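# Move shelf board from cart onto wall brackets

## Task

Take the shelf board off the cart (the cart is free to roll), set it level across both wall brackets, and slide it back until it meets the wall. Then release it and move the robot away. The robot must not topple or be left leaning, or the task counts as failed.

## Robot and tools

ROBOT. A Rainbow Robotics RB-Y1: a wheeled base with two drive wheels and two rear casters, two arms with grippers, a head, and a folding torso. The base is 0.66 m long and 0.58 m wide, and its front edge sits 0.10 m ahead of the wheel axle. A bent leg can stick out past that edge. The base drives forward, drives back, or turns in place. It cannot move sideways.

FRAMES. Base frame: origin on the floor between the drive wheels, x forward, y left, z up. The reported chest, left_hand and right_hand points are in this frame. A hand point is midway between its finger pads. The fingers point along the hand's -z axis and close along its x axis. Printed hand positions get less accurate at long reach. The odometry frame is the base frame as it was at scene start. base_odometry counts wheel turns only, so slipping looks like travel. Its heading is positive to the left, within -3.142 to 3.142.

execute_actions(actions, cameras). actions is a list holding one action, or an empty list to just read the state and images. An action may contain base, joints, speeds and min_time_s. Its parts start together.
- base: exactly one relative move from where the base now stands. {"translate_m": d} drives d metres, forward positive, -3 to 3. {"rotate_rad": d} turns d radians, left (counter-clockwise from above) positive, -3.2 to 3.2.
- joints: absolute targets keyed by joint name, in radians, or metres for grippers. There are no offsets. Ranges: torso_squat_rad 0 to 1.2 (larger lowers the chest). torso_shift_rad -0.3 to 0.6 (hips forward). torso_pitch_rad -0.2 to 1.4 (bow forward). torso_yaw_rad -1.5 to 1.5 (left positive). Shoulder_pitch -2.356 to 2.356 (negative raises the arm forward). left_shoulder_roll_rad 0 to 3.141 (outward) and right_shoulder_roll_rad -3.141 to 0 (outward). Shoulder_yaw -2.094 to 2.094. Elbow -2.617 to 0.01 (negative bends). Forearm_roll -3.141 to 3.141. Wrist_pitch -1.57 to 1.919 (negative tips the hand forward). Hand_roll -2.705 to 2.705. Gripper_m 0 to 0.1, the pad gap. head_pan_rad -0.523 to 0.523 and head_tilt_rad -0.35 to 1.57 (down positive).
- Torso combinations must hold: squat+shift <= 1.52; squat-shift+pitch <= 1.57; shift+0.5pitch-0.4squat <= 0.7; shift+0.3pitch-0.5squat <= 0.39. Otherwise the torso stops short and reports off_target.
- speeds: caps for that action only. translate_m 0.05 to 0.4 m/s; rotate_rad 0.1 to 1.509 rad/s.
- min_time_s: 0.1 to 8, the shortest duration of each arm and head motion.
- A base move taking longer than 8.667 s is refused. No action may exceed 15 s. Unknown keys or out-of-range values refuse the whole call.
- cameras: a list from head_camera, left_wrist_camera, right_wrist_camera, all. Omitting it gives all; [] gives none.
A joint or base left out of an action may still be driving toward its earlier target.

wait(seconds 0 to 10) lets time pass with nothing new commanded, then returns state and images. zoom_image(camera, region [x0,y0,x1,y1] in pixels, at most 504x504) gives a close-up of that camera's latest image. The head image is 896x504 and the wrist images are 644x364. finished_scene(scene) ends the scene for good and reports success. The board must still be in place when it is called.

RESULTS. base_status and joint_status give each motion's outcome.
- done: reached the target. For the base this only means the wheels turned enough.
- off_target: stopped away from the target and may still be pushing.
- limit_stop_at_<name>: a built-in limit stopped the motion.
- limit_stop_at_own_body: the self-collision guard stopped it before contact. Move the arm and torso apart.
- contact_stop: something pushed back hard.
- time_out: the motion overran its expected time.
- stopped_with_arm: the torso halted because an arm hit something.
After contact_stop, time_out or stopped_with_arm, the whole group halts and holds: the torso, or all joints of that arm.
"joint command not followed" with a cause line means arm targets were withheld, often to avoid collision. The gripper part still runs. Those targets may be retried until valid ones are sent. on_its_own lists things not commanded; "held at" there is a target, not a position. A reported stop skips the remaining calls in that reply.

RECOVERY. After a stop, back off first in a separate action: arms, then torso. Special case: both hands hold one object and the torso hits contact_stop at once with nothing in the way. Resend every arm joint at its current joint_positions value, then resend the torso command.

CAUTIONS.
- To grip, command an opening at least 0.005 m narrower than the object. off_target is then normal.
- Each arm carries about 3 kg. Heavy loads held far forward can tip the robot, and nothing stops that.
- Avoid hard arm-on-arm contact, including grippers; a hard press ends the run.
- Joint torque at its load limit causes a 10 s full stop. Limits are 63 N m for the shoulders, 32.4 for the elbows and 22.5 for the wrist joints.
- Holding loads heats motors. A MOTOR HOT warning appears from 65 °C; at 80 °C the arm brakes. Resend targets after such a stop.
- The base keeps driving into furniture, and the leg can shove the robot backward unseen.
- The cart rolls, and loose objects may get nudged.
- Avoid drops, slams and hard pushes. Fast, low-effort motion is preferred.
- The robot holds its last command while you think.

CAMERAS. Calibration lines give K, distortion and T_world_to_cam, which maps the base frame to the camera frame. Wrist camera poses follow the arm joints, so their errors grow with reach.

Each tool is called after "Request:" in YAML: its name, and indented under it one key for each argument.

## Session

Request:
execute_actions:
  actions: []

Scene clock: 0.00 s.
base_odometry: x=+0.000 y=+0.000 heading=+0.000 (m, m, rad; odometry frame)
base_status: not commanded
joint_positions: torso_squat_rad=+0.350 torso_shift_rad=-0.001 torso_pitch_rad=+0.000 torso_yaw_rad=-0.001 left_shoulder_pitch_rad=+0.047 left_shoulder_roll_rad=+0.027 left_shoulder_yaw_rad=-0.050 left_elbow_rad=-0.290 left_forearm_roll_rad=+0.033 left_wrist_pitch_rad=+0.034 left_hand_roll_rad=+0.022 left_gripper_m=+0.101 right_shoulder_pitch_rad=-0.012 right_shoulder_roll_rad=-0.023 right_shoulder_yaw_rad=+0.023 right_elbow_rad=-0.230 right_forearm_roll_rad=+0.035 right_wrist_pitch_rad=-0.005 right_hand_roll_rad=+0.000 right_gripper_m=+0.099 head_pan_rad=+0.000 head_tilt_rad=+0.399
joint_status: not commanded
chest: x=-0.2287 y=+0.0004 z=+1.2474 quat_wxyz=(+1.000, +0.000, +0.000, +0.000) (m; base frame)
left_hand: x=-0.1298 y=+0.2353 z=+0.5691 quat_wxyz=(+0.994, +0.007, -0.105, +0.008) (m; base frame)
right_hand: x=-0.1076 y=-0.2340 z=+0.5724 quat_wxyz=(+0.992, -0.012, -0.122, +0.032) (m; base frame)
pictures: head_camera, left_wrist_camera, right_wrist_camera
Images, in order (width x height): head_camera 896x504, left_wrist_camera 644x364, right_wrist_camera 644x364.

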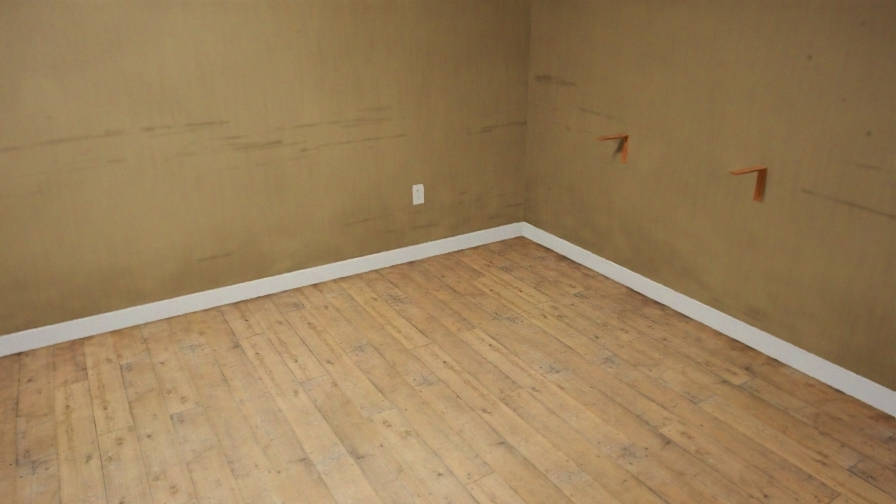

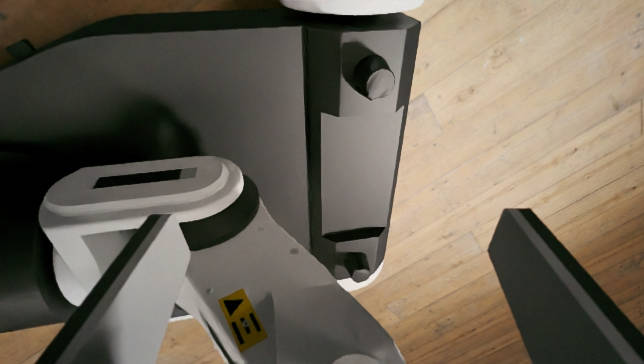

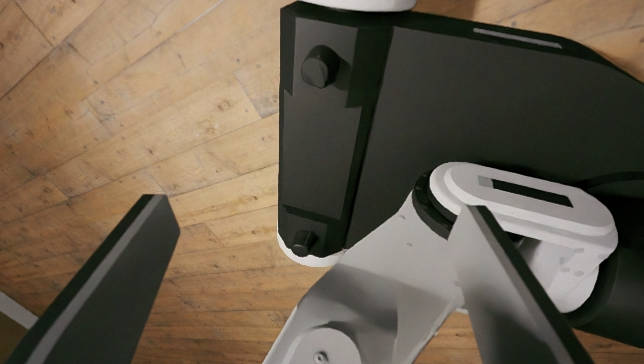

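Request:
execute_actions:
  actions:
    - {"base":{"rotate_rad":-1.1}}
  cameras: ["head_camera"]

Request:
execute_actions:
  actions:
    - {"base":{"rotate_rad":-1.1}}
  cameras: ["head_camera"]

Request:
execute_actions:
  actions:
    - {"base":{"rotate_rad":-1.1}}
  cameras: ["head_camera"]

Request:
execute_actions:
  actions:
    - {"base":{"rotate_rad":-1.1}}
  cameras: ["head_camera"]

Scene clock: 3.53 s.
base_odometry: x=+0.000 y=+0.000 heading=-1.099 (m, m, rad; odometry frame)
base_status: done
joint_positions: torso_squat_rad=+0.350 torso_shift_rad=-0.001 torso_pitch_rad=+0.000 torso_yaw_rad=-0.001 left_shoulder_pitch_rad=+0.047 left_shoulder_roll_rad=+0.027 left_shoulder_yaw_rad=-0.050 left_elbow_rad=-0.290 left_forearm_roll_rad=+0.033 left_wrist_pitch_rad=+0.034 left_hand_roll_rad=+0.022 left_gripper_m=+0.101 right_shoulder_pitch_rad=-0.012 right_shoulder_roll_rad=-0.023 right_shoulder_yaw_rad=+0.023 right_elbow_rad=-0.230 right_forearm_roll_rad=+0.035 right_wrist_pitch_rad=-0.005 right_hand_roll_rad=+0.000 right_gripper_m=+0.099 head_pan_rad=+0.000 head_tilt_rad=+0.399
joint_status: not commanded
chest: x=-0.2287 y=+0.0004 z=+1.2474 quat_wxyz=(+1.000, +0.000, +0.000, +0.000) (m; base frame)
left_hand: x=-0.1298 y=+0.2353 z=+0.5691 quat_wxyz=(+0.994, +0.007, -0.105, +0.008) (m; base frame)
right_hand: x=-0.1076 y=-0.2340 z=+0.5724 quat_wxyz=(+0.992, -0.012, -0.122, +0.032) (m; base frame)
pictures: head_camera
camera_calibration (this result's frames):
head_camera: T_world_to_cam=[[0.0425613, -0.998967, 0.0159195, -0.0105851], [-0.379761, -0.0309137, -0.924568, 1.32083], [0.924105, 0.0333053, -0.380684, 0.685603], [0, 0, 0, 1]] pos_world=[-0.131521, 0.00742322, 1.48236]
Images, in order (width x height): head_camera 896x504.

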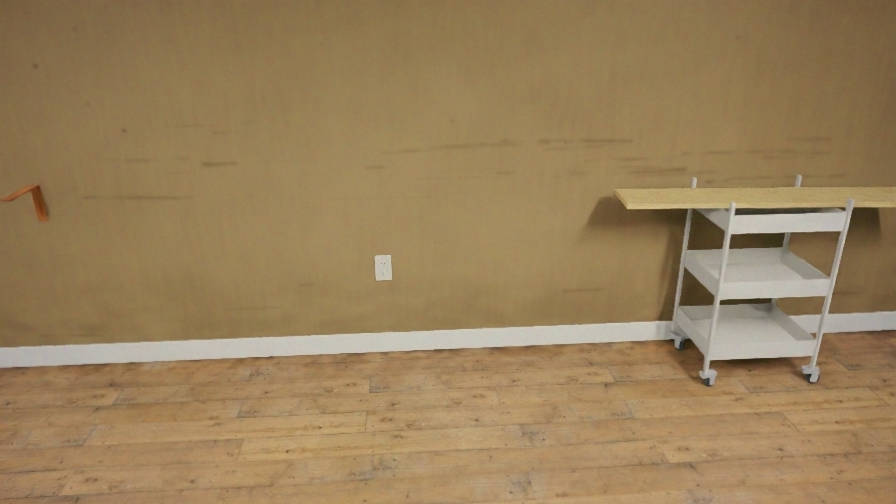

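Scene clock: 7.07 s.
base_odometry: x=+0.000 y=+0.000 heading=-2.199 (m, m, rad; odometry frame)
base_status: done
joint_positions: torso_squat_rad=+0.350 torso_shift_rad=-0.001 torso_pitch_rad=+0.000 torso_yaw_rad=-0.001 left_shoulder_pitch_rad=+0.047 left_shoulder_roll_rad=+0.027 left_shoulder_yaw_rad=-0.050 left_elbow_rad=-0.290 left_forearm_roll_rad=+0.033 left_wrist_pitch_rad=+0.034 left_hand_roll_rad=+0.022 left_gripper_m=+0.101 right_shoulder_pitch_rad=-0.012 right_shoulder_roll_rad=-0.023 right_shoulder_yaw_rad=+0.023 right_elbow_rad=-0.230 right_forearm_roll_rad=+0.035 right_wrist_pitch_rad=-0.005 right_hand_roll_rad=+0.000 right_gripper_m=+0.099 head_pan_rad=+0.000 head_tilt_rad=+0.399
joint_status: not commanded
chest: x=-0.2287 y=+0.0004 z=+1.2474 quat_wxyz=(+1.000, +0.000, +0.000, +0.000) (m; base frame)
left_hand: x=-0.1298 y=+0.2353 z=+0.5691 quat_wxyz=(+0.994, +0.007, -0.105, +0.008) (m; base frame)
right_hand: x=-0.1076 y=-0.2340 z=+0.5724 quat_wxyz=(+0.992, -0.012, -0.122, +0.032) (m; base frame)
pictures: head_camera
camera_calibration (this result's frames):
head_camera: T_world_to_cam=[[0.0425613, -0.998967, 0.0159067, -0.0105807], [-0.379761, -0.0309019, -0.924568, 1.32083], [0.924105, 0.0333101, -0.380684, 0.685603], [0, 0, 0, 1]] pos_world=[-0.131521, 0.00740867, 1.48236]
Images, in order (width x height): head_camera 896x504.

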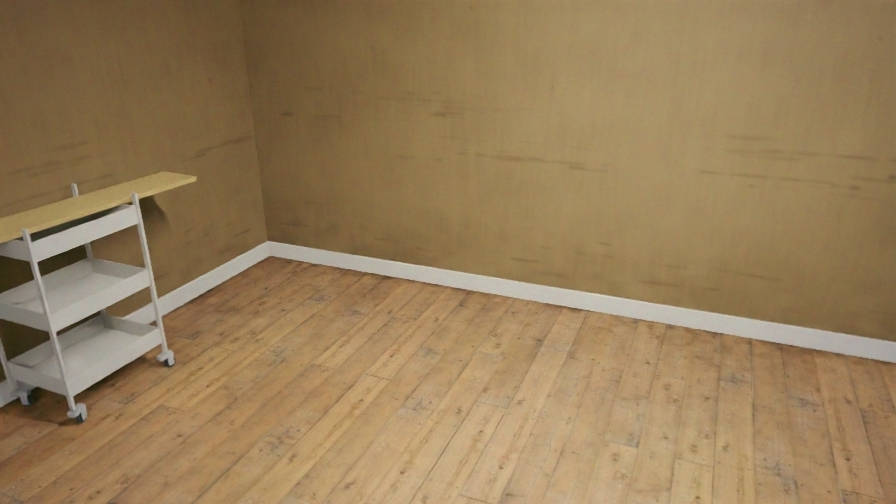

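Scene clock: 10.70 s.
base_odometry: x=+0.000 y=+0.001 heading=+2.985 (m, m, rad; odometry frame)
base_status: done
joint_positions: torso_squat_rad=+0.350 torso_shift_rad=-0.001 torso_pitch_rad=+0.000 torso_yaw_rad=-0.001 left_shoulder_pitch_rad=+0.047 left_shoulder_roll_rad=+0.027 left_shoulder_yaw_rad=-0.050 left_elbow_rad=-0.290 left_forearm_roll_rad=+0.033 left_wrist_pitch_rad=+0.034 left_hand_roll_rad=+0.022 left_gripper_m=+0.101 right_shoulder_pitch_rad=-0.012 right_shoulder_roll_rad=-0.023 right_shoulder_yaw_rad=+0.023 right_elbow_rad=-0.230 right_forearm_roll_rad=+0.035 right_wrist_pitch_rad=-0.005 right_hand_roll_rad=+0.000 right_gripper_m=+0.099 head_pan_rad=+0.000 head_tilt_rad=+0.399
joint_status: not commanded
chest: x=-0.2287 y=+0.0004 z=+1.2474 quat_wxyz=(+1.000, +0.000, +0.000, +0.000) (m; base frame)
left_hand: x=-0.1298 y=+0.2353 z=+0.5691 quat_wxyz=(+0.994, +0.007, -0.105, +0.008) (m; base frame)
right_hand: x=-0.1076 y=-0.2340 z=+0.5724 quat_wxyz=(+0.992, -0.012, -0.122, +0.032) (m; base frame)
pictures: head_camera
camera_calibration (this result's frames):
head_camera: T_world_to_cam=[[0.0425616, -0.998967, 0.0159029, -0.0105785], [-0.37976, -0.0308984, -0.924569, 1.32083], [0.924105, 0.0333118, -0.380683, 0.685603], [0, 0, 0, 1]] pos_world=[-0.131522, 0.00740522, 1.48236]
Images, in order (width x height): head_camera 896x504.

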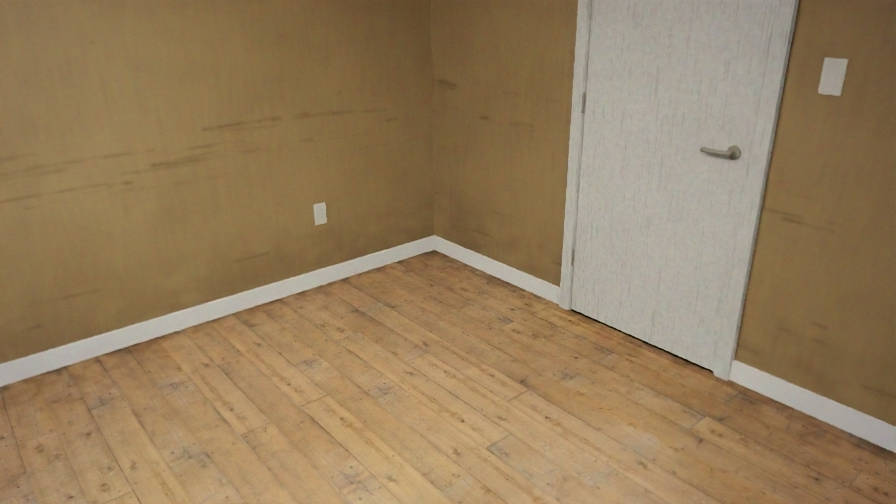

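Scene clock: 14.23 s.
base_odometry: x=+0.000 y=+0.000 heading=+1.886 (m, m, rad; odometry frame)
base_status: done
joint_positions: torso_squat_rad=+0.350 torso_shift_rad=-0.001 torso_pitch_rad=+0.000 torso_yaw_rad=-0.001 left_shoulder_pitch_rad=+0.047 left_shoulder_roll_rad=+0.027 left_shoulder_yaw_rad=-0.050 left_elbow_rad=-0.290 left_forearm_roll_rad=+0.033 left_wrist_pitch_rad=+0.034 left_hand_roll_rad=+0.022 left_gripper_m=+0.101 right_shoulder_pitch_rad=-0.012 right_shoulder_roll_rad=-0.023 right_shoulder_yaw_rad=+0.023 right_elbow_rad=-0.230 right_forearm_roll_rad=+0.035 right_wrist_pitch_rad=-0.005 right_hand_roll_rad=+0.000 right_gripper_m=+0.099 head_pan_rad=+0.000 head_tilt_rad=+0.399
joint_status: not commanded
chest: x=-0.2287 y=+0.0004 z=+1.2474 quat_wxyz=(+1.000, +0.000, +0.000, +0.000) (m; base frame)
left_hand: x=-0.1298 y=+0.2353 z=+0.5691 quat_wxyz=(+0.994, +0.007, -0.105, +0.008) (m; base frame)
right_hand: x=-0.1076 y=-0.2340 z=+0.5724 quat_wxyz=(+0.992, -0.012, -0.122, +0.032) (m; base frame)
pictures: head_camera
camera_calibration (this result's frames):
head_camera: T_world_to_cam=[[0.0425616, -0.998967, 0.0159019, -0.0105769], [-0.37976, -0.0308975, -0.924569, 1.32083], [0.924105, 0.0333122, -0.380683, 0.685603], [0, 0, 0, 1]] pos_world=[-0.131522, 0.00740526, 1.48236]
Images, in order (width x height): head_camera 896x504.

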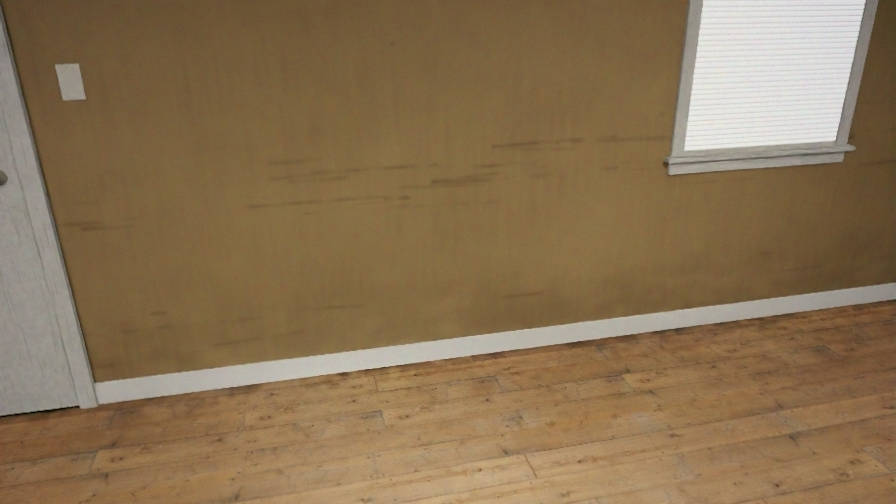

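Request:
execute_actions:
  actions:
    - {"base":{"rotate_rad":1.871},"joints":{"torso_squat_rad":0.9,"left_shoulder_pitch_rad":0,"right_shoulder_pitch_rad":0,"left_shoulder_yaw_rad":0,"right_shoulder_yaw_rad":0,"left_shoulder_roll_rad":0.35,"right_shoulder_roll_rad":-0.35,"left_elbow_rad":-1.57,"right_elbow_rad":-1.57,"left_forearm_roll_rad":0.35,"right_forearm_roll_rad":-0.35,"left_wrist_pitch_rad":0,"right_wrist_pitch_rad":0,"left_hand_roll_rad":0}}
  cameras: []

Request:
execute_actions:
  actions:
    - {"base":{"translate_m":1.51}}
  cameras: []

Request:
execute_actions:
  actions:
    - {"base":{"rotate_rad":1.571}}
  cameras: ["head_camera"]

Request:
execute_actions:
  actions:
    - {"base":{"translate_m":0.9}}

Scene clock: 18.80 s.
base_odometry: x=+0.000 y=+0.000 heading=-2.527 (m, m, rad; odometry frame)
base_status: done
joint_positions: torso_squat_rad=+0.900 torso_shift_rad=-0.001 torso_pitch_rad=-0.001 torso_yaw_rad=-0.001 left_shoulder_pitch_rad=+0.000 left_shoulder_roll_rad=+0.350 left_shoulder_yaw_rad=+0.000 left_elbow_rad=-1.570 left_forearm_roll_rad=+0.350 left_wrist_pitch_rad=+0.000 left_hand_roll_rad=+0.000 left_gripper_m=+0.101 right_shoulder_pitch_rad=+0.000 right_shoulder_roll_rad=-0.350 right_shoulder_yaw_rad=+0.000 right_elbow_rad=-1.570 right_forearm_roll_rad=-0.350 right_wrist_pitch_rad=+0.000 right_hand_roll_rad=+0.000 right_gripper_m=+0.099 head_pan_rad=+0.000 head_tilt_rad=+0.399
joint_status: all done
chest: x=-0.2286 y=+0.0003 z=+1.0250 quat_wxyz=(+1.000, +0.000, +0.000, -0.001) (m; base frame)
left_hand: x=+0.2894 y=+0.3250 z=+0.8165 quat_wxyz=(+0.707, +0.000, -0.707, +0.000) (m; base frame)
right_hand: x=+0.2888 y=-0.3257 z=+0.8167 quat_wxyz=(+0.707, +0.000, -0.707, -0.001) (m; base frame)
pictures: none
No camera images: the call's "cameras" was empty. Leave "cameras" out to get every camera's image.

Scene clock: 24.00 s.
base_odometry: x=-1.232 y=-0.871 heading=-2.526 (m, m, rad; odometry frame)
base_status: done
joint_positions: torso_squat_rad=+0.900 torso_shift_rad=-0.001 torso_pitch_rad=+0.000 torso_yaw_rad=-0.001 left_shoulder_pitch_rad=+0.000 left_shoulder_roll_rad=+0.350 left_shoulder_yaw_rad=+0.000 left_elbow_rad=-1.570 left_forearm_roll_rad=+0.350 left_wrist_pitch_rad=+0.000 left_hand_roll_rad=+0.000 left_gripper_m=+0.101 right_shoulder_pitch_rad=+0.000 right_shoulder_roll_rad=-0.350 right_shoulder_yaw_rad=+0.000 right_elbow_rad=-1.570 right_forearm_roll_rad=-0.350 right_wrist_pitch_rad=+0.000 right_hand_roll_rad=+0.000 right_gripper_m=+0.099 head_pan_rad=+0.000 head_tilt_rad=+0.399
joint_status: not commanded
chest: x=-0.2284 y=+0.0003 z=+1.0251 quat_wxyz=(+1.000, +0.000, +0.000, -0.001) (m; base frame)
left_hand: x=+0.2895 y=+0.3250 z=+0.8164 quat_wxyz=(+0.707, +0.000, -0.707, +0.000) (m; base frame)
right_hand: x=+0.2888 y=-0.3257 z=+0.8165 quat_wxyz=(+0.707, +0.000, -0.707, -0.001) (m; base frame)
pictures: none
No camera images: the call's "cameras" was empty. Leave "cameras" out to get every camera's image.

Scene clock: 27.93 s.
base_odometry: x=-1.232 y=-0.871 heading=-0.955 (m, m, rad; odometry frame)
base_status: done
joint_positions: torso_squat_rad=+0.900 torso_shift_rad=-0.001 torso_pitch_rad=+0.000 torso_yaw_rad=-0.001 left_shoulder_pitch_rad=+0.000 left_shoulder_roll_rad=+0.350 left_shoulder_yaw_rad=+0.000 left_elbow_rad=-1.570 left_forearm_roll_rad=+0.350 left_wrist_pitch_rad=+0.000 left_hand_roll_rad=+0.000 left_gripper_m=+0.101 right_shoulder_pitch_rad=+0.000 right_shoulder_roll_rad=-0.350 right_shoulder_yaw_rad=+0.000 right_elbow_rad=-1.570 right_forearm_roll_rad=-0.350 right_wrist_pitch_rad=+0.000 right_hand_roll_rad=+0.000 right_gripper_m=+0.099 head_pan_rad=+0.000 head_tilt_rad=+0.399
joint_status: not commanded
chest: x=-0.2284 y=+0.0003 z=+1.0251 quat_wxyz=(+1.000, +0.000, +0.000, -0.001) (m; base frame)
left_hand: x=+0.2895 y=+0.3250 z=+0.8164 quat_wxyz=(+0.707, +0.000, -0.707, +0.000) (m; base frame)
right_hand: x=+0.2888 y=-0.3257 z=+0.8165 quat_wxyz=(+0.707, +0.000, -0.707, -0.001) (m; base frame)
pictures: head_camera
camera_calibration (this result's frames):
head_camera: T_world_to_cam=[[0.0425322, -0.998968, 0.0159058, -0.00717496], [-0.379853, -0.0308933, -0.924531, 1.11527], [0.924069, 0.0332805, -0.380775, 0.60081], [0, 0, 0, 1]] pos_world=[-0.131245, 0.00729163, 1.25999]
Images, in order (width x height): head_camera 896x504.

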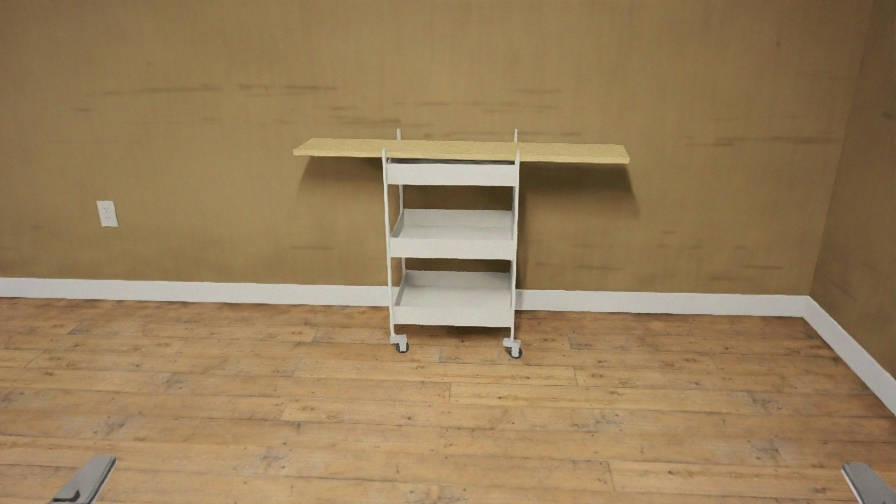

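Scene clock: 31.77 s.
base_odometry: x=-0.712 y=-1.606 heading=-0.954 (m, m, rad; odometry frame)
base_status: done
joint_positions: torso_squat_rad=+0.900 torso_shift_rad=-0.001 torso_pitch_rad=+0.000 torso_yaw_rad=-0.001 left_shoulder_pitch_rad=+0.000 left_shoulder_roll_rad=+0.350 left_shoulder_yaw_rad=+0.000 left_elbow_rad=-1.570 left_forearm_roll_rad=+0.350 left_wrist_pitch_rad=+0.000 left_hand_roll_rad=+0.000 left_gripper_m=+0.101 right_shoulder_pitch_rad=+0.000 right_shoulder_roll_rad=-0.350 right_shoulder_yaw_rad=+0.000 right_elbow_rad=-1.570 right_forearm_roll_rad=-0.350 right_wrist_pitch_rad=+0.000 right_hand_roll_rad=+0.000 right_gripper_m=+0.099 head_pan_rad=+0.000 head_tilt_rad=+0.399
joint_status: not commanded
chest: x=-0.2284 y=+0.0003 z=+1.0251 quat_wxyz=(+1.000, +0.000, +0.000, -0.001) (m; base frame)
left_hand: x=+0.2895 y=+0.3250 z=+0.8164 quat_wxyz=(+0.707, +0.000, -0.707, +0.000) (m; base frame)
right_hand: x=+0.2888 y=-0.3257 z=+0.8165 quat_wxyz=(+0.707, +0.000, -0.707, -0.001) (m; base frame)
pictures: head_camera, left_wrist_camera, right_wrist_camera
camera_calibration (this result's frames):
head_camera: T_world_to_cam=[[0.0425339, -0.998968, 0.0159056, -0.00717428], [-0.379854, -0.0308938, -0.92453, 1.11527], [0.924068, 0.0332821, -0.380776, 0.600814], [0, 0, 0, 1]] pos_world=[-0.131247, 0.00729174, 1.25999]
left_wrist_camera: T_world_to_cam=[[0.0273264, -0.0469848, 0.998522, -0.803288], [-0.602645, -0.797732, -0.0210443, 0.488376], [0.797542, -0.601179, -0.0501142, 0.0879342], [0, 0, 0, 1]] pos_world=[0.246137, 0.404715, 0.816785]
right_wrist_camera: T_world_to_cam=[[0.0135505, -0.0379537, -0.999188, 0.791675], [-0.638621, 0.76859, -0.0378552, 0.497669], [0.769402, 0.638615, -0.0138233, 0.0850624], [0, 0, 0, 1]] pos_world=[0.241647, -0.406779, 0.811047]
Images, in order (width x height): head_camera 896x504, left_wrist_camera 644x364, right_wrist_camera 644x364.

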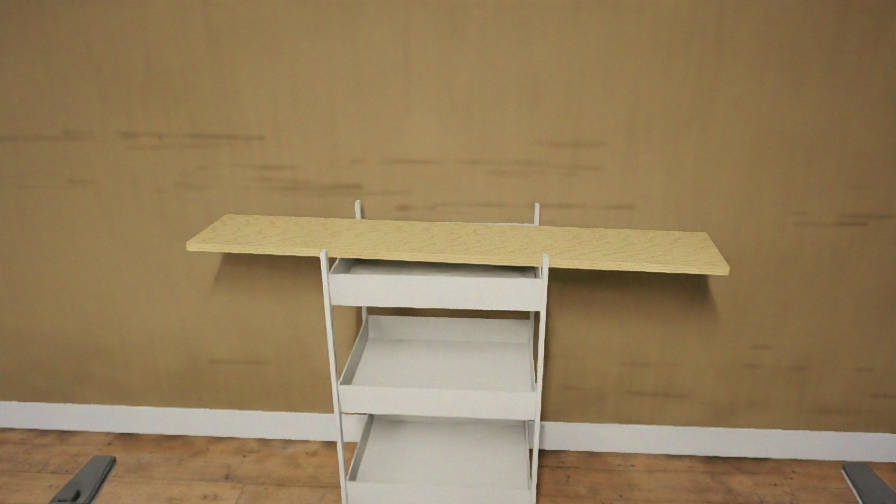

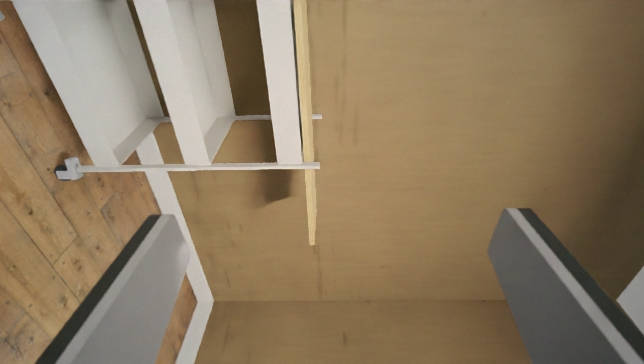

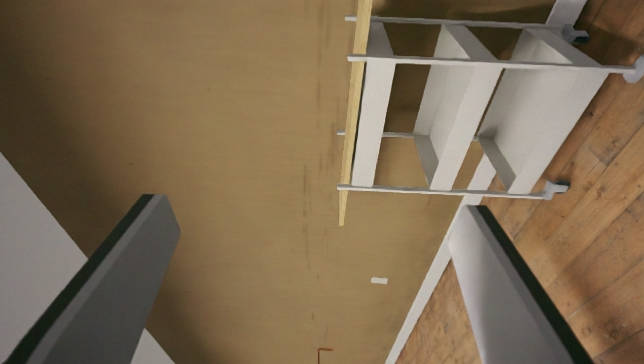

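Request:
execute_actions:
  actions:
    - {"base":{"translate_m":0.4},"joints":{"torso_pitch_rad":0.35,"left_wrist_pitch_rad":-0.35,"right_wrist_pitch_rad":-0.35,"left_shoulder_roll_rad":0.95,"right_shoulder_roll_rad":-0.95,"left_forearm_roll_rad":0.95,"right_forearm_roll_rad":-0.95}}

Scene clock: 34.63 s.
base_odometry: x=-0.481 y=-1.932 heading=-0.953 (m, m, rad; odometry frame)
base_status: done
joint_positions: torso_squat_rad=+0.900 torso_shift_rad=-0.001 torso_pitch_rad=+0.350 torso_yaw_rad=-0.001 left_shoulder_pitch_rad=+0.000 left_shoulder_roll_rad=+0.950 left_shoulder_yaw_rad=+0.000 left_elbow_rad=-1.570 left_forearm_roll_rad=+0.950 left_wrist_pitch_rad=-0.350 left_hand_roll_rad=+0.000 left_gripper_m=+0.101 right_shoulder_pitch_rad=+0.000 right_shoulder_roll_rad=-0.950 right_shoulder_yaw_rad=+0.000 right_elbow_rad=-1.570 right_forearm_roll_rad=-0.950 right_wrist_pitch_rad=-0.350 right_hand_roll_rad=+0.000 right_gripper_m=+0.099 head_pan_rad=+0.000 head_tilt_rad=+0.399
joint_status: all done
chest: x=-0.1222 y=+0.0003 z=+1.0063 quat_wxyz=(+0.985, +0.000, +0.174, -0.001) (m; base frame)
left_hand: x=+0.3446 y=+0.4697 z=+0.8148 quat_wxyz=(+0.707, +0.000, -0.707, +0.000) (m; base frame)
right_hand: x=+0.3436 y=-0.4704 z=+0.8153 quat_wxyz=(+0.707, -0.001, -0.707, +0.000) (m; base frame)
pictures: head_camera, left_wrist_camera, right_wrist_camera
camera_calibration (this result's frames):
head_camera: T_world_to_cam=[[0.0452369, -0.998976, 0.000370235, 0.00456015], [-0.674123, -0.0308, -0.737977, 0.914574], [0.737233, 0.0331342, -0.674826, 0.76857], [0, 0, 0, 1]] pos_world=[0.0497134, 0.00725837, 1.19358]
left_wrist_camera: T_world_to_cam=[[0.0273368, -0.0468581, 0.998527, -0.796501], [-0.602259, -0.798026, -0.020961, 0.63692], [0.797833, -0.600799, -0.0500362, 0.130539], [0, 0, 0, 1]] pos_world=[0.301217, 0.549384, 0.815211]
right_wrist_camera: T_world_to_cam=[[0.0134978, -0.0385992, -0.999164, 0.783924], [-0.638372, 0.768773, -0.0383227, 0.644173], [0.769609, 0.638356, -0.0142639, 0.135448], [0, 0, 0, 1]] pos_world=[0.296399, -0.551428, 0.809887]
Images, in order (width x height): head_camera 896x504, left_wrist_camera 644x364, right_wrist_camera 644x364.

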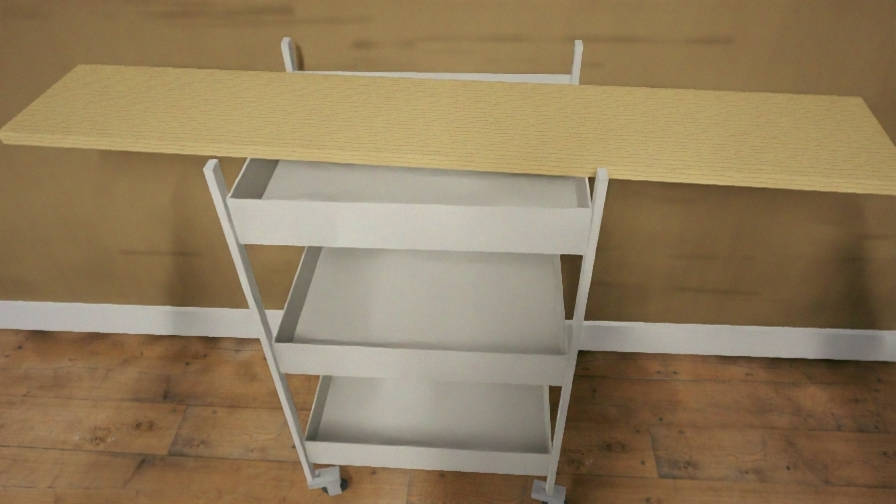

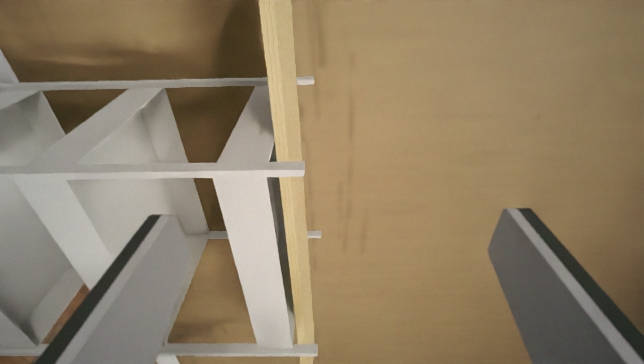

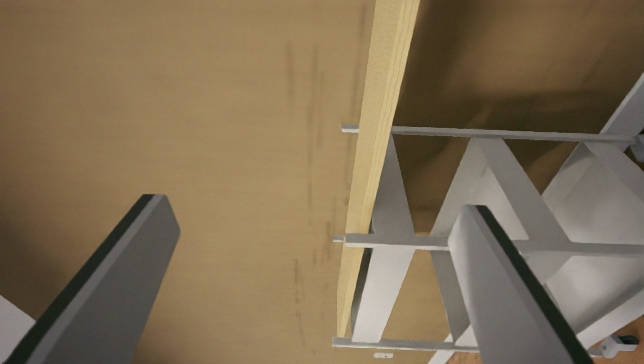

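Request:
execute_actions:
  actions:
    - {"base":{"translate_m":0.25},"joints":{"torso_squat_rad":1.02,"right_shoulder_roll_rad":-0.85,"right_forearm_roll_rad":-0.85}}
  cameras: []

Request:
execute_actions:
  actions:
    - {"base":{"rotate_rad":-0.05}}

Scene clock: 36.83 s.
base_odometry: x=-0.336 y=-2.136 heading=-0.952 (m, m, rad; odometry frame)
base_status: done
joint_positions: torso_squat_rad=+1.020 torso_shift_rad=-0.001 torso_pitch_rad=+0.350 torso_yaw_rad=-0.001 left_shoulder_pitch_rad=+0.000 left_shoulder_roll_rad=+0.950 left_shoulder_yaw_rad=+0.000 left_elbow_rad=-1.570 left_forearm_roll_rad=+0.950 left_wrist_pitch_rad=-0.350 left_hand_roll_rad=+0.000 left_gripper_m=+0.101 right_shoulder_pitch_rad=+0.000 right_shoulder_roll_rad=-0.850 right_shoulder_yaw_rad=+0.000 right_elbow_rad=-1.570 right_forearm_roll_rad=-0.850 right_wrist_pitch_rad=-0.350 right_hand_roll_rad=+0.000 right_gripper_m=+0.099 head_pan_rad=+0.000 head_tilt_rad=+0.399
joint_status: all done
chest: x=-0.1222 y=+0.0002 z=+0.9375 quat_wxyz=(+0.985, +0.000, +0.174, -0.001) (m; base frame)
left_hand: x=+0.3447 y=+0.4697 z=+0.7461 quat_wxyz=(+0.707, +0.000, -0.707, +0.000) (m; base frame)
right_hand: x=+0.3354 y=-0.4513 z=+0.7239 quat_wxyz=(+0.707, -0.001, -0.707, +0.000) (m; base frame)
pictures: none
No camera images: the call's "cameras" was empty. Leave "cameras" out to get every camera's image.

Scene clock: 38.17 s.
base_odometry: x=-0.336 y=-2.136 heading=-1.001 (m, m, rad; odometry frame)
base_status: done
joint_positions: torso_squat_rad=+1.020 torso_shift_rad=-0.001 torso_pitch_rad=+0.350 torso_yaw_rad=-0.001 left_shoulder_pitch_rad=+0.000 left_shoulder_roll_rad=+0.950 left_shoulder_yaw_rad=+0.000 left_elbow_rad=-1.570 left_forearm_roll_rad=+0.950 left_wrist_pitch_rad=-0.350 left_hand_roll_rad=+0.000 left_gripper_m=+0.101 right_shoulder_pitch_rad=+0.000 right_shoulder_roll_rad=-0.850 right_shoulder_yaw_rad=+0.000 right_elbow_rad=-1.570 right_forearm_roll_rad=-0.850 right_wrist_pitch_rad=-0.350 right_hand_roll_rad=+0.000 right_gripper_m=+0.099 head_pan_rad=+0.000 head_tilt_rad=+0.399
joint_status: not commanded
chest: x=-0.1222 y=+0.0002 z=+0.9375 quat_wxyz=(+0.985, +0.000, +0.174, -0.001) (m; base frame)
left_hand: x=+0.3447 y=+0.4697 z=+0.7461 quat_wxyz=(+0.707, +0.000, -0.707, +0.000) (m; base frame)
right_hand: x=+0.3354 y=-0.4513 z=+0.7239 quat_wxyz=(+0.707, -0.001, -0.707, +0.000) (m; base frame)
pictures: head_camera, left_wrist_camera, right_wrist_camera
camera_calibration (this result's frames):
head_camera: T_world_to_cam=[[0.0452576, -0.998975, 0.000350043, 0.00456752], [-0.674108, -0.0307984, -0.73799, 0.863868], [0.737245, 0.0331637, -0.674811, 0.722117], [0, 0, 0, 1]] pos_world=[0.049756, 0.00722049, 1.12482]
left_wrist_camera: T_world_to_cam=[[0.0273206, -0.0468597, 0.998528, -0.72784], [-0.602247, -0.798034, -0.0209727, 0.635486], [0.797842, -0.600788, -0.0500239, 0.127033], [0, 0, 0, 1]] pos_world=[0.301253, 0.549352, 0.746451]
right_wrist_camera: T_world_to_cam=[[0.0134259, -0.0385553, -0.999166, 0.693517], [-0.63843, 0.76873, -0.038242, 0.62075], [0.769563, 0.638411, -0.0142939, 0.12834], [0, 0, 0, 1]] pos_world=[0.288228, -0.532384, 0.718512]
Images, in order (width x height): head_camera 896x504, left_wrist_camera 644x364, right_wrist_camera 644x364.

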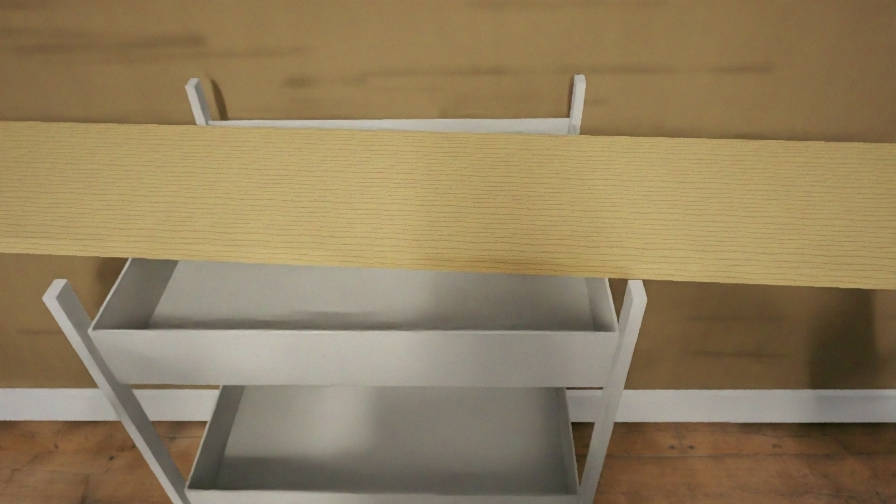

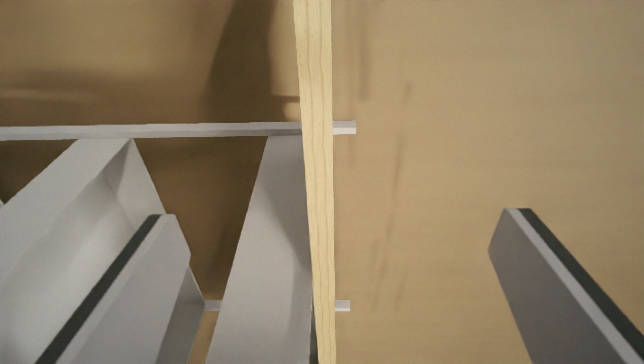

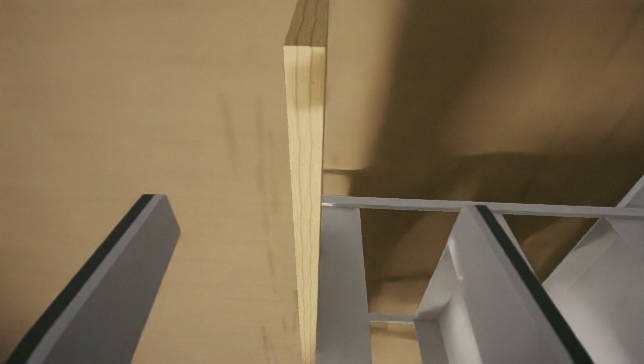

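Request:
execute_actions:
  actions:
    - {"base":{"translate_m":0.14},"speeds":{"translate_m":0.1},"joints":{"torso_squat_rad":1.01,"left_shoulder_roll_rad":0.89,"left_forearm_roll_rad":0.89}}

Scene clock: 40.53 s.
base_odometry: x=-0.260 y=-2.254 heading=-1.002 (m, m, rad; odometry frame)
base_status: done
joint_positions: torso_squat_rad=+1.010 torso_shift_rad=-0.001 torso_pitch_rad=+0.350 torso_yaw_rad=-0.001 left_shoulder_pitch_rad=+0.000 left_shoulder_roll_rad=+0.890 left_shoulder_yaw_rad=+0.000 left_elbow_rad=-1.570 left_forearm_roll_rad=+0.890 left_wrist_pitch_rad=-0.350 left_hand_roll_rad=+0.000 left_gripper_m=+0.101 right_shoulder_pitch_rad=+0.000 right_shoulder_roll_rad=-0.850 right_shoulder_yaw_rad=+0.000 right_elbow_rad=-1.570 right_forearm_roll_rad=-0.850 right_wrist_pitch_rad=-0.350 right_hand_roll_rad=+0.000 right_gripper_m=+0.099 head_pan_rad=+0.000 head_tilt_rad=+0.399
joint_status: all done
chest: x=-0.1222 y=+0.0002 z=+0.9435 quat_wxyz=(+0.985, +0.000, +0.174, -0.001) (m; base frame)
left_hand: x=+0.3396 y=+0.4585 z=+0.7383 quat_wxyz=(+0.707, +0.000, -0.707, +0.000) (m; base frame)
right_hand: x=+0.3353 y=-0.4514 z=+0.7298 quat_wxyz=(+0.707, -0.001, -0.707, +0.000) (m; base frame)
pictures: head_camera, left_wrist_camera, right_wrist_camera
camera_calibration (this result's frames):
head_camera: T_world_to_cam=[[0.045249, -0.998976, 0.000359861, 0.00455944], [-0.674036, -0.0307966, -0.738056, 0.868295], [0.737311, 0.0331537, -0.674739, 0.726109], [0, 0, 0, 1]] pos_world=[0.0496877, 0.00722208, 1.13078]
left_wrist_camera: T_world_to_cam=[[0.027359, -0.0468134, 0.998529, -0.720467], [-0.602304, -0.797993, -0.0209091, 0.623302], [0.797798, -0.600846, -0.0500282, 0.124029], [0, 0, 0, 1]] pos_world=[0.296179, 0.538185, 0.738645]
right_wrist_camera: T_world_to_cam=[[0.0133553, -0.0385706, -0.999167, 0.699452], [-0.638341, 0.768804, -0.0382104, 0.620936], [0.769637, 0.63832, -0.0143536, 0.128508], [0, 0, 0, 1]] pos_world=[0.288123, -0.532429, 0.724439]
Images, in order (width x height): head_camera 896x504, left_wrist_camera 644x364, right_wrist_camera 644x364.

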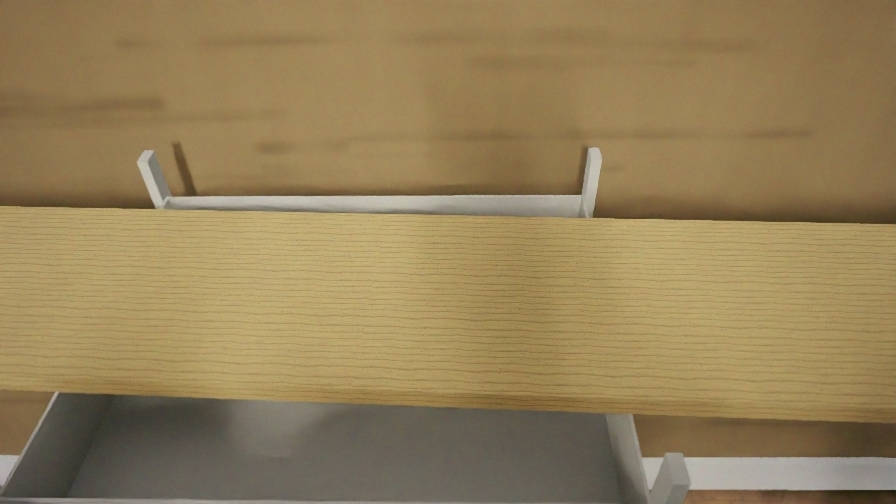

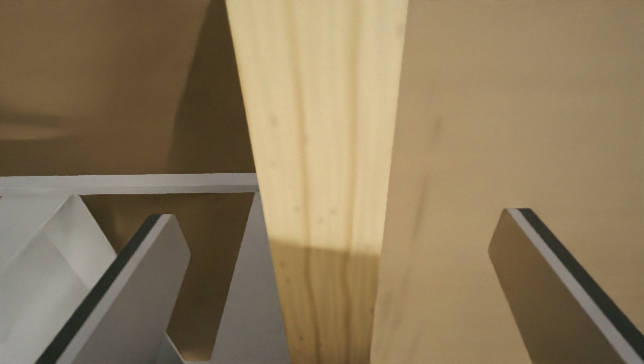

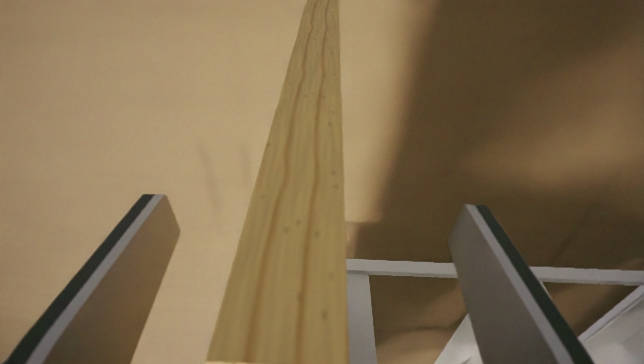

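Request:
execute_actions:
  actions:
    - {"base":{"translate_m":0.015}}
  cameras: []

Request:
execute_actions:
  actions:
    - {"joints":{"left_gripper_m":0,"right_gripper_m":0}}
  cameras: []

Request:
execute_actions:
  actions:
    - {"joints":{"torso_squat_rad":0.75,"head_tilt_rad":0.2}}

Request:
execute_actions:
  actions:
    - {"base":{"translate_m":-0.9},"speeds":{"translate_m":0.25}}
  cameras: []

Request:
execute_actions:
  actions:
    - {"base":{"rotate_rad":1.6},"speeds":{"rotate_rad":0.5}}

Scene clock: 41.47 s.
base_odometry: x=-0.252 y=-2.266 heading=-1.003 (m, m, rad; odometry frame)
base_status: done
joint_positions: torso_squat_rad=+1.010 torso_shift_rad=-0.001 torso_pitch_rad=+0.350 torso_yaw_rad=-0.001 left_shoulder_pitch_rad=+0.000 left_shoulder_roll_rad=+0.890 left_shoulder_yaw_rad=+0.000 left_elbow_rad=-1.570 left_forearm_roll_rad=+0.890 left_wrist_pitch_rad=-0.350 left_hand_roll_rad=+0.000 left_gripper_m=+0.101 right_shoulder_pitch_rad=+0.000 right_shoulder_roll_rad=-0.850 right_shoulder_yaw_rad=+0.000 right_elbow_rad=-1.570 right_forearm_roll_rad=-0.850 right_wrist_pitch_rad=-0.350 right_hand_roll_rad=+0.000 right_gripper_m=+0.099 head_pan_rad=+0.000 head_tilt_rad=+0.399
joint_status: not commanded
chest: x=-0.1222 y=+0.0002 z=+0.9435 quat_wxyz=(+0.985, +0.000, +0.174, -0.001) (m; base frame)
left_hand: x=+0.3396 y=+0.4585 z=+0.7382 quat_wxyz=(+0.707, +0.000, -0.707, +0.000) (m; base frame)
right_hand: x=+0.3353 y=-0.4514 z=+0.7297 quat_wxyz=(+0.707, -0.001, -0.707, +0.000) (m; base frame)
pictures: none
No camera images: the call's "cameras" was empty. Leave "cameras" out to get every camera's image.

Scene clock: 42.97 s.
base_odometry: x=-0.252 y=-2.266 heading=-1.003 (m, m, rad; odometry frame)
base_status: not commanded
joint_positions: torso_squat_rad=+1.010 torso_shift_rad=-0.001 torso_pitch_rad=+0.350 torso_yaw_rad=-0.001 left_shoulder_pitch_rad=+0.000 left_shoulder_roll_rad=+0.890 left_shoulder_yaw_rad=+0.000 left_elbow_rad=-1.570 left_forearm_roll_rad=+0.890 left_wrist_pitch_rad=-0.350 left_hand_roll_rad=+0.000 left_gripper_m=+0.019 right_shoulder_pitch_rad=+0.000 right_shoulder_roll_rad=-0.850 right_shoulder_yaw_rad=-0.001 right_elbow_rad=-1.570 right_forearm_roll_rad=-0.850 right_wrist_pitch_rad=-0.350 right_hand_roll_rad=+0.000 right_gripper_m=+0.018 head_pan_rad=+0.000 head_tilt_rad=+0.399
joint_status: left_gripper_m off_target (ended at +0.019, target +0.000); right_gripper_m off_target (ended at +0.018, target +0.000)
chest: x=-0.1223 y=+0.0002 z=+0.9435 quat_wxyz=(+0.985, +0.000, +0.174, -0.001) (m; base frame)
left_hand: x=+0.3396 y=+0.4585 z=+0.7383 quat_wxyz=(+0.707, +0.000, -0.707, +0.000) (m; base frame)
right_hand: x=+0.3355 y=-0.4515 z=+0.7305 quat_wxyz=(+0.707, -0.001, -0.707, +0.000) (m; base frame)
pictures: none
No camera images: the call's "cameras" was empty. Leave "cameras" out to get every camera's image.

Scene clock: 44.63 s.
base_odometry: x=-0.252 y=-2.266 heading=-1.003 (m, m, rad; odometry frame)
base_status: not commanded
joint_positions: torso_squat_rad=+0.750 torso_shift_rad=-0.001 torso_pitch_rad=+0.351 torso_yaw_rad=-0.001 left_shoulder_pitch_rad=+0.001 left_shoulder_roll_rad=+0.890 left_shoulder_yaw_rad=-0.001 left_elbow_rad=-1.569 left_forearm_roll_rad=+0.890 left_wrist_pitch_rad=-0.349 left_hand_roll_rad=+0.000 left_gripper_m=+0.019 right_shoulder_pitch_rad=+0.001 right_shoulder_roll_rad=-0.850 right_shoulder_yaw_rad=+0.001 right_elbow_rad=-1.569 right_forearm_roll_rad=-0.850 right_wrist_pitch_rad=-0.349 right_hand_roll_rad=+0.000 right_gripper_m=+0.017 head_pan_rad=+0.000 head_tilt_rad=+0.200
joint_status: all done
chest: x=-0.1220 y=+0.0003 z=+1.0833 quat_wxyz=(+0.985, +0.000, +0.175, -0.001) (m; base frame)
left_hand: x=+0.3392 y=+0.4587 z=+0.8766 quat_wxyz=(+0.708, +0.000, -0.706, +0.000) (m; base frame)
right_hand: x=+0.3350 y=-0.4514 z=+0.8683 quat_wxyz=(+0.709, -0.001, -0.706, -0.001) (m; base frame)
pictures: head_camera, left_wrist_camera, right_wrist_camera
camera_calibration (this result's frames):
head_camera: T_world_to_cam=[[0.0443277, -0.998972, 0.00947888, -0.00696778], [-0.515336, -0.0309935, -0.856427, 1.12646], [0.855841, 0.0330787, -0.516181, 0.623611], [0, 0, 0, 1]] pos_world=[0.0471043, 0.0073242, 1.28669]
left_wrist_camera: T_world_to_cam=[[0.0306603, -0.0468161, 0.998433, -0.859619], [-0.601977, -0.798289, -0.0189457, 0.624443], [0.797925, -0.600452, -0.052658, 0.133427], [0, 0, 0, 1]] pos_world=[0.295791, 0.538358, 0.877129]
right_wrist_camera: T_world_to_cam=[[0.00998103, -0.0385533, -0.999207, 0.839001], [-0.63814, 0.769076, -0.0360483, 0.624261], [0.769855, 0.637994, -0.0169262, 0.132792], [0, 0, 0, 1]] pos_world=[0.287761, -0.532478, 0.863086]
Images, in order (width x height): head_camera 896x504, left_wrist_camera 644x364, right_wrist_camera 644x364.

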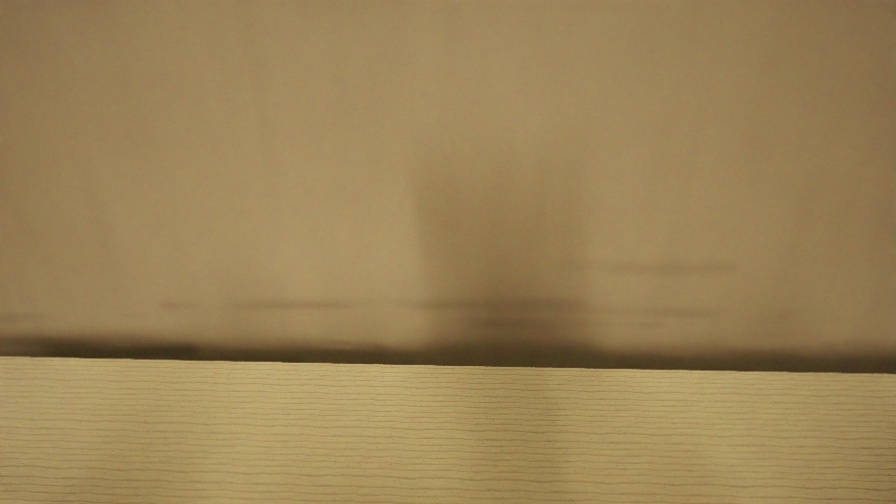

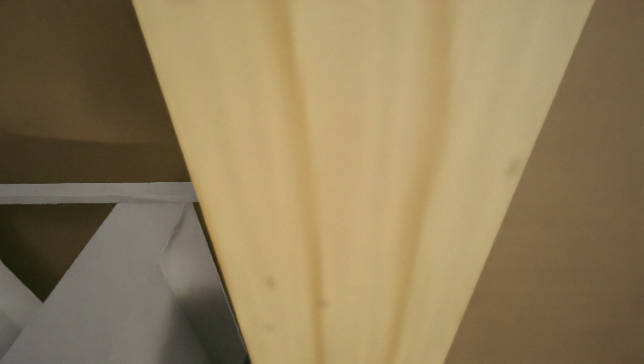

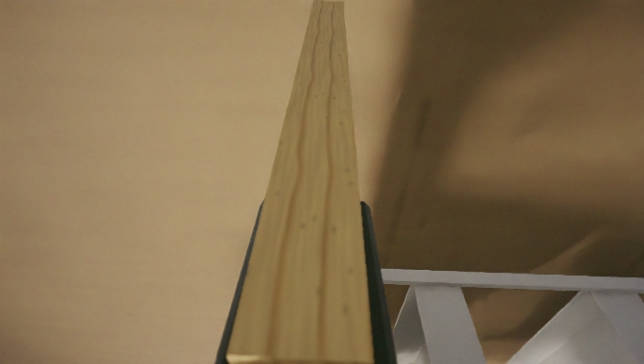

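Scene clock: 49.50 s.
base_odometry: x=-0.736 y=-1.508 heading=-1.004 (m, m, rad; odometry frame)
base_status: done
joint_positions: torso_squat_rad=+0.750 torso_shift_rad=-0.001 torso_pitch_rad=+0.351 torso_yaw_rad=-0.001 left_shoulder_pitch_rad=+0.001 left_shoulder_roll_rad=+0.890 left_shoulder_yaw_rad=-0.001 left_elbow_rad=-1.569 left_forearm_roll_rad=+0.890 left_wrist_pitch_rad=-0.349 left_hand_roll_rad=+0.000 left_gripper_m=+0.019 right_shoulder_pitch_rad=+0.001 right_shoulder_roll_rad=-0.850 right_shoulder_yaw_rad=+0.001 right_elbow_rad=-1.569 right_forearm_roll_rad=-0.850 right_wrist_pitch_rad=-0.349 right_hand_roll_rad=+0.000 right_gripper_m=+0.017 head_pan_rad=+0.000 head_tilt_rad=+0.200
joint_status: not commanded
chest: x=-0.1221 y=+0.0003 z=+1.0833 quat_wxyz=(+0.985, +0.000, +0.174, -0.001) (m; base frame)
left_hand: x=+0.3391 y=+0.4587 z=+0.8766 quat_wxyz=(+0.709, +0.000, -0.706, +0.000) (m; base frame)
right_hand: x=+0.3349 y=-0.4514 z=+0.8683 quat_wxyz=(+0.709, -0.001, -0.706, -0.001) (m; base frame)
pictures: none
No camera images: the call's "cameras" was empty. Leave "cameras" out to get every camera's image.

Scene clock: 54.03 s.
base_odometry: x=-0.736 y=-1.508 heading=+0.595 (m, m, rad; odometry frame)
base_status: done
joint_positions: torso_squat_rad=+0.750 torso_shift_rad=-0.001 torso_pitch_rad=+0.351 torso_yaw_rad=-0.001 left_shoulder_pitch_rad=+0.001 left_shoulder_roll_rad=+0.890 left_shoulder_yaw_rad=-0.001 left_elbow_rad=-1.569 left_forearm_roll_rad=+0.890 left_wrist_pitch_rad=-0.349 left_hand_roll_rad=+0.000 left_gripper_m=+0.019 right_shoulder_pitch_rad=+0.001 right_shoulder_roll_rad=-0.850 right_shoulder_yaw_rad=+0.001 right_elbow_rad=-1.569 right_forearm_roll_rad=-0.850 right_wrist_pitch_rad=-0.349 right_hand_roll_rad=+0.000 right_gripper_m=+0.017 head_pan_rad=+0.000 head_tilt_rad=+0.200
joint_status: not commanded
chest: x=-0.1221 y=+0.0003 z=+1.0833 quat_wxyz=(+0.985, +0.000, +0.174, -0.001) (m; base frame)
left_hand: x=+0.3391 y=+0.4587 z=+0.8766 quat_wxyz=(+0.709, +0.000, -0.706, +0.000) (m; base frame)
right_hand: x=+0.3349 y=-0.4514 z=+0.8683 quat_wxyz=(+0.709, -0.001, -0.706, -0.001) (m; base frame)
pictures: head_camera, left_wrist_camera, right_wrist_camera
camera_calibration (this result's frames):
head_camera: T_world_to_cam=[[0.0443491, -0.998971, 0.00948245, -0.00696091], [-0.515154, -0.0310006, -0.856537, 1.12655], [0.855949, 0.0331017, -0.515999, 0.623511], [0, 0, 0, 1]] pos_world=[0.0469612, 0.00733064, 1.28673]
left_wrist_camera: T_world_to_cam=[[0.0307737, -0.0468198, 0.998429, -0.859604], [-0.601936, -0.798321, -0.0188831, 0.624315], [0.797951, -0.600409, -0.0527498, 0.133613], [0, 0, 0, 1]] pos_world=[0.295634, 0.53838, 0.877091]
right_wrist_camera: T_world_to_cam=[[0.00984897, -0.0385466, -0.999208, 0.838995], [-0.638116, 0.7691, -0.0359594, 0.624107], [0.769878, 0.637965, -0.0170223, 0.132963], [0, 0, 0, 1]] pos_world=[0.287624, -0.532486, 0.863036]
Images, in order (width x height): head_camera 896x504, left_wrist_camera 644x364, right_wrist_camera 644x364.

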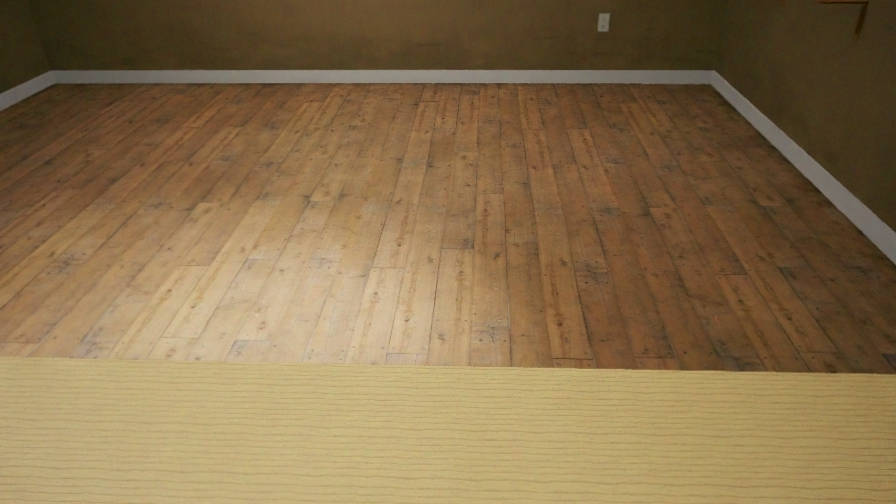

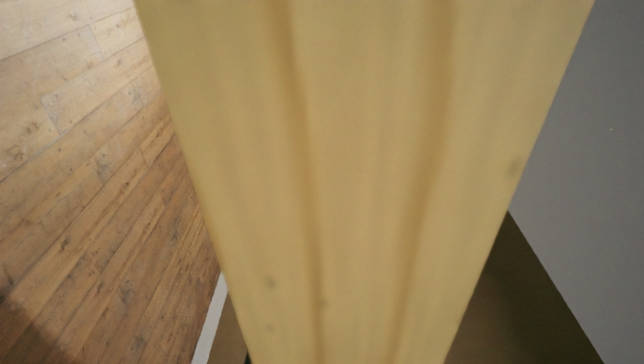

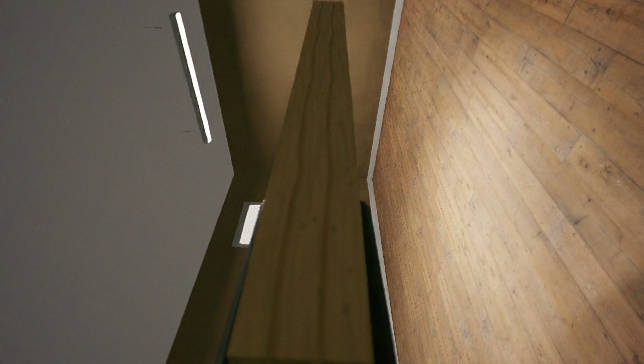

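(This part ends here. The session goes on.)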